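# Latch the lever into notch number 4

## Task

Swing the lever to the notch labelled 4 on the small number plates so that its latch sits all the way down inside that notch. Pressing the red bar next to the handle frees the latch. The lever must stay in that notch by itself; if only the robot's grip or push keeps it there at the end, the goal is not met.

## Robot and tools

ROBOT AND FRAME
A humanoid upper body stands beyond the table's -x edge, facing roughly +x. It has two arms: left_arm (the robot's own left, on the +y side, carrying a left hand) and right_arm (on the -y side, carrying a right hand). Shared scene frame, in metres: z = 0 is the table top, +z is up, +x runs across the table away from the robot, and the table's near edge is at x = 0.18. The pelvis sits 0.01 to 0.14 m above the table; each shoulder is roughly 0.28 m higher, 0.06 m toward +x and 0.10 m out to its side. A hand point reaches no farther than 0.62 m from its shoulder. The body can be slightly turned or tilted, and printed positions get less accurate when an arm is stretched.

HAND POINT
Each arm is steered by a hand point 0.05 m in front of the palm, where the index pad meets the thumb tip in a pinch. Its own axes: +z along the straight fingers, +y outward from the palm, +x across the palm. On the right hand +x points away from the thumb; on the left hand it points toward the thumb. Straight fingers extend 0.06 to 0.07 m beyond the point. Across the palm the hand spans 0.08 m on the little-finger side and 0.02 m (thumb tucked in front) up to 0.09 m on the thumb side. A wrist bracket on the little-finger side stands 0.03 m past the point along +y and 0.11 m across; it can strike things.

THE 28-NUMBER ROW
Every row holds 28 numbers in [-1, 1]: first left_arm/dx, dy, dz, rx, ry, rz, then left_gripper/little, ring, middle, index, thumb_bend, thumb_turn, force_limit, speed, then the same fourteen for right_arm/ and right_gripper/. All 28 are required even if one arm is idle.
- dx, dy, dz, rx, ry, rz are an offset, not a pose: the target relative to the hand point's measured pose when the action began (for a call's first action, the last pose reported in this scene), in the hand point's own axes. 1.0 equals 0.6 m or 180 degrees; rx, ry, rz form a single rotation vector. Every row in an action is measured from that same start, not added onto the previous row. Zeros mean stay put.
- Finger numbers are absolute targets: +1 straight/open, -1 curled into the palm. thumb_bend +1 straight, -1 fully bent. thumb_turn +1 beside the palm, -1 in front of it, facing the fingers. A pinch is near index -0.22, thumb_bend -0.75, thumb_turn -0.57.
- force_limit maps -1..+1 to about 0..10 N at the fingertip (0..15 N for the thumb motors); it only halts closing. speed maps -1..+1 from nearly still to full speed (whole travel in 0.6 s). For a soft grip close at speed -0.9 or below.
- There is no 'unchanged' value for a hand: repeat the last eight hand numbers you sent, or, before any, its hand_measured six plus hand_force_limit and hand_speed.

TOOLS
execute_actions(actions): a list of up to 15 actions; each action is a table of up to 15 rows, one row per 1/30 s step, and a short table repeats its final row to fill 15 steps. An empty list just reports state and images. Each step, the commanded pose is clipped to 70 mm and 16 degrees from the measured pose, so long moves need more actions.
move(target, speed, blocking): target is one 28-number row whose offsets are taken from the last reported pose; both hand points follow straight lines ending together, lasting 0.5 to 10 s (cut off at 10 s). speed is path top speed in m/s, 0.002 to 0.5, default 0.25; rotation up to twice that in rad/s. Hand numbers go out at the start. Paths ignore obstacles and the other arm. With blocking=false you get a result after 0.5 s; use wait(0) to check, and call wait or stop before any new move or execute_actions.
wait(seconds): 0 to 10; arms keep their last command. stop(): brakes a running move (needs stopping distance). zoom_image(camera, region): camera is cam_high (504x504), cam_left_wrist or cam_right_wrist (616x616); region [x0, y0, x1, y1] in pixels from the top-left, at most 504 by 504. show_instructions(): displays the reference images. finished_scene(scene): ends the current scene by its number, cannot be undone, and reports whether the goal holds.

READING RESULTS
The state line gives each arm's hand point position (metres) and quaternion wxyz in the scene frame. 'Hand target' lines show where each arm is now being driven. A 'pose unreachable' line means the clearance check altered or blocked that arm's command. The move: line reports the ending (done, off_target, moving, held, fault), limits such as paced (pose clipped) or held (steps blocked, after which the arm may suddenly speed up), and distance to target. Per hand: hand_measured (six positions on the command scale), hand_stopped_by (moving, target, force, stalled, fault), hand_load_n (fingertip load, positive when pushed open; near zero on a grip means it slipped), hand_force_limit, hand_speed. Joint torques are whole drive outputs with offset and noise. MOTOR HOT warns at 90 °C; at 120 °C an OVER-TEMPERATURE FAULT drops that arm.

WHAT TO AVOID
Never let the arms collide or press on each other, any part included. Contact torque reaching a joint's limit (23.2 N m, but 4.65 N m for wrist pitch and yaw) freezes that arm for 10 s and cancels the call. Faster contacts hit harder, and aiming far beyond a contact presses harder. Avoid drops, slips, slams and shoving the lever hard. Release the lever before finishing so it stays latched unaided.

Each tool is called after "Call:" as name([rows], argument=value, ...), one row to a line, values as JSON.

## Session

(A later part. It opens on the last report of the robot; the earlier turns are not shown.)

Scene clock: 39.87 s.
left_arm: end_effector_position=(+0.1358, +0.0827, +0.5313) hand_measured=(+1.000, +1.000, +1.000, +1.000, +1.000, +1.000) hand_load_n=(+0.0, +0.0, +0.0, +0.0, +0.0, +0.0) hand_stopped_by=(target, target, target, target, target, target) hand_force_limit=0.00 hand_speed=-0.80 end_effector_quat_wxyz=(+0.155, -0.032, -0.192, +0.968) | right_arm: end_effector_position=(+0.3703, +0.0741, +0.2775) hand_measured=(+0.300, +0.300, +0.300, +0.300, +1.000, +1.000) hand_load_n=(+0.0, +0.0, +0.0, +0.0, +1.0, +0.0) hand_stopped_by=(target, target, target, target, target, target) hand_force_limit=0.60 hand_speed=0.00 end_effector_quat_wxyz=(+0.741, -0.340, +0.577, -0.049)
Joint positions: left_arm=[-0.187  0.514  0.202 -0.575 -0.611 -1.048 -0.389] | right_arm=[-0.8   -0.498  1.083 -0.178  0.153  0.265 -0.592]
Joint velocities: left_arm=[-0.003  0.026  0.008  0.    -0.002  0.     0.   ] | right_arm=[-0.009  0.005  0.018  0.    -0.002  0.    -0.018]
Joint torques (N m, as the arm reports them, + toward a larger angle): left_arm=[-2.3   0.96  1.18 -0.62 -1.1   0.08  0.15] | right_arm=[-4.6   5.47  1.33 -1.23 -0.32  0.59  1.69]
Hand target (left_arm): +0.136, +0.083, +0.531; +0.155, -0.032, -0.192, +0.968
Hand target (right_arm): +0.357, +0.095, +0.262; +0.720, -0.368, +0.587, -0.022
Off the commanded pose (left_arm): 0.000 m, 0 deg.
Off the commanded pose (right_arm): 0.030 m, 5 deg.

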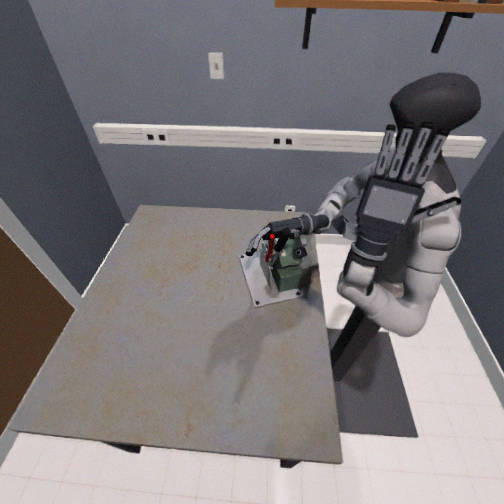

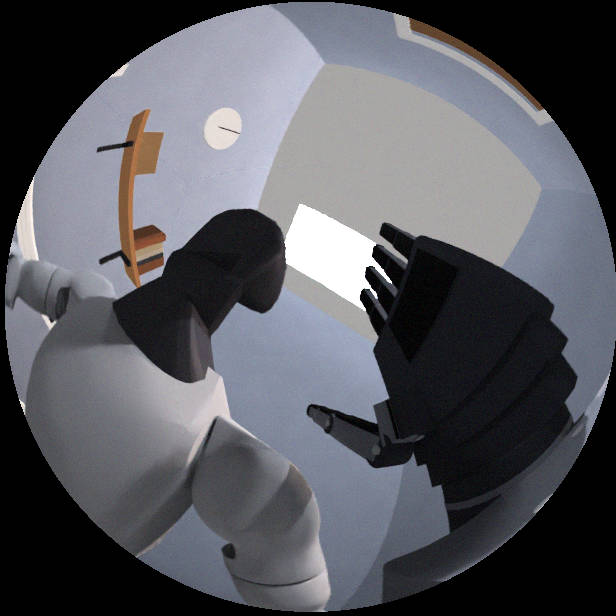

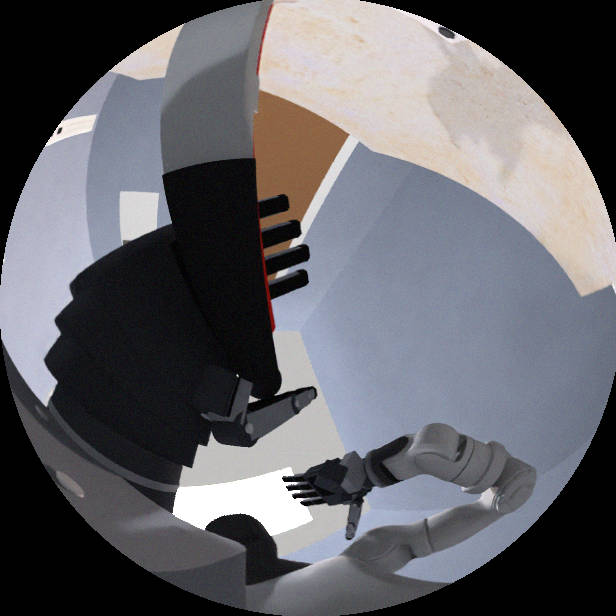

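Call:
move(target=[0,0,0,0,0,0,1,1,1,1,1,1,0,-0.8,0,-0.06,-0.04,0,0,0,1,1,1,1,1,1,0.6,0.5], speed=0.05)

Scene clock: 42.80 s.
left_arm: end_effector_position=(+0.1358, +0.0827, +0.5313) hand_measured=(+1.000, +1.000, +1.000, +1.000, +1.000, +1.000) hand_load_n=(+0.0, +0.0, +0.0, +0.0, +0.0, +0.0) hand_stopped_by=(target, target, target, target, target, target) hand_force_limit=0.00 hand_speed=-0.80 end_effector_quat_wxyz=(+0.155, -0.032, -0.192, +0.968) | right_arm: end_effector_position=(+0.3608, +0.0358, +0.2941) hand_measured=(+1.000, +1.000, +1.000, +1.000, +1.000, +1.000) hand_load_n=(+0.0, +0.0, +0.0, +0.0, +0.0, +0.0) hand_stopped_by=(target, target, target, target, target, target) hand_force_limit=0.60 hand_speed=0.50 end_effector_quat_wxyz=(+0.741, -0.341, +0.576, -0.052)
Joint positions: left_arm=[-0.187  0.514  0.202 -0.575 -0.611 -1.048 -0.389] | right_arm=[-0.751 -0.715  1.022 -0.374  0.216  0.259 -0.564]
Joint velocities: left_arm=[-0.005  0.018  0.006  0.011 -0.002  0.     0.   ] | right_arm=[ 0.    -0.008  0.009  0.008  0.005  0.     0.   ]
Joint torques (N m, as the arm reports them, + toward a larger angle): left_arm=[-2.3   0.92  1.16 -0.66 -1.1   0.08  0.16] | right_arm=[-3.53 -0.58 -3.03 -2.95 -0.98 -0.55 -0.36]
Hand target (left_arm): +0.136, +0.083, +0.531; +0.155, -0.032, -0.192, +0.968
Hand target (right_arm): +0.360, +0.036, +0.294; +0.740, -0.341, +0.578, -0.049
Off the commanded pose (left_arm): 0.000 m, 0 deg.
Off the commanded pose (right_arm): 0.001 m, 0 deg.
move: done

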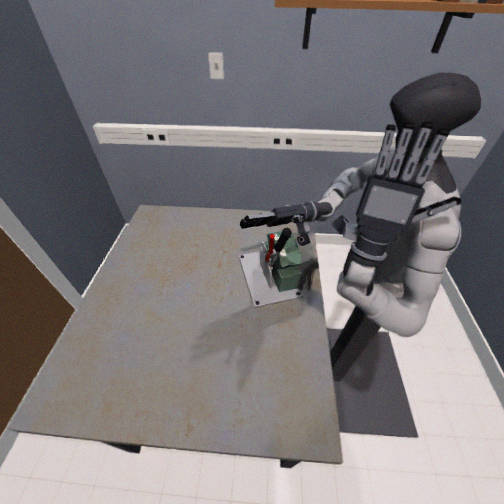

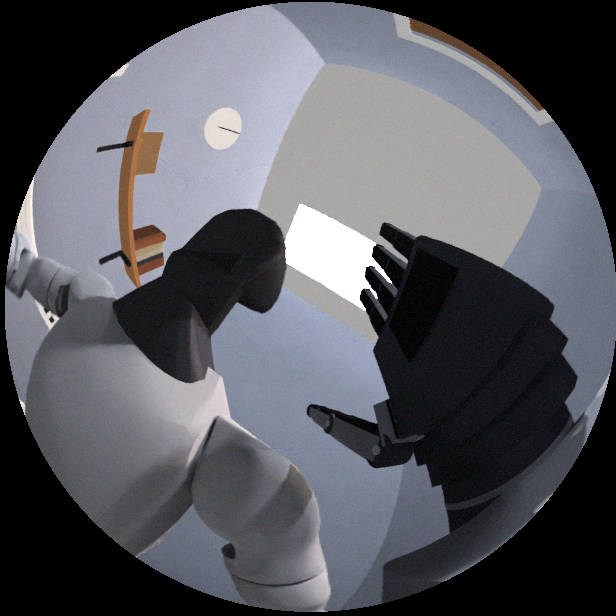

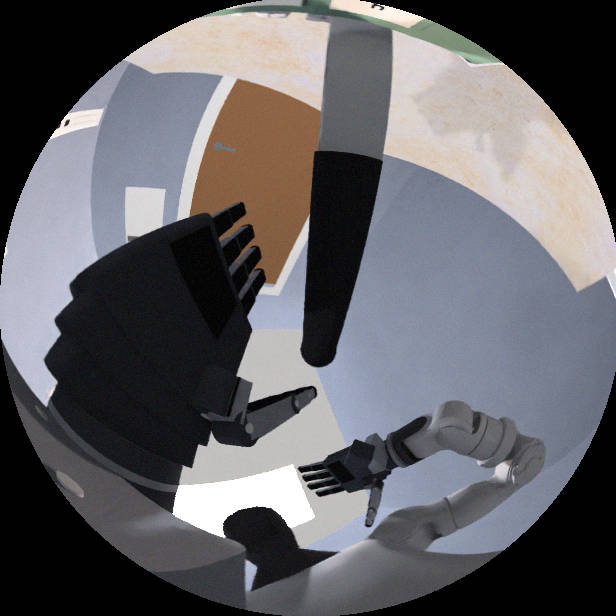

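Call:
finished_scene(scene=2)

The scene is finished: the task was done.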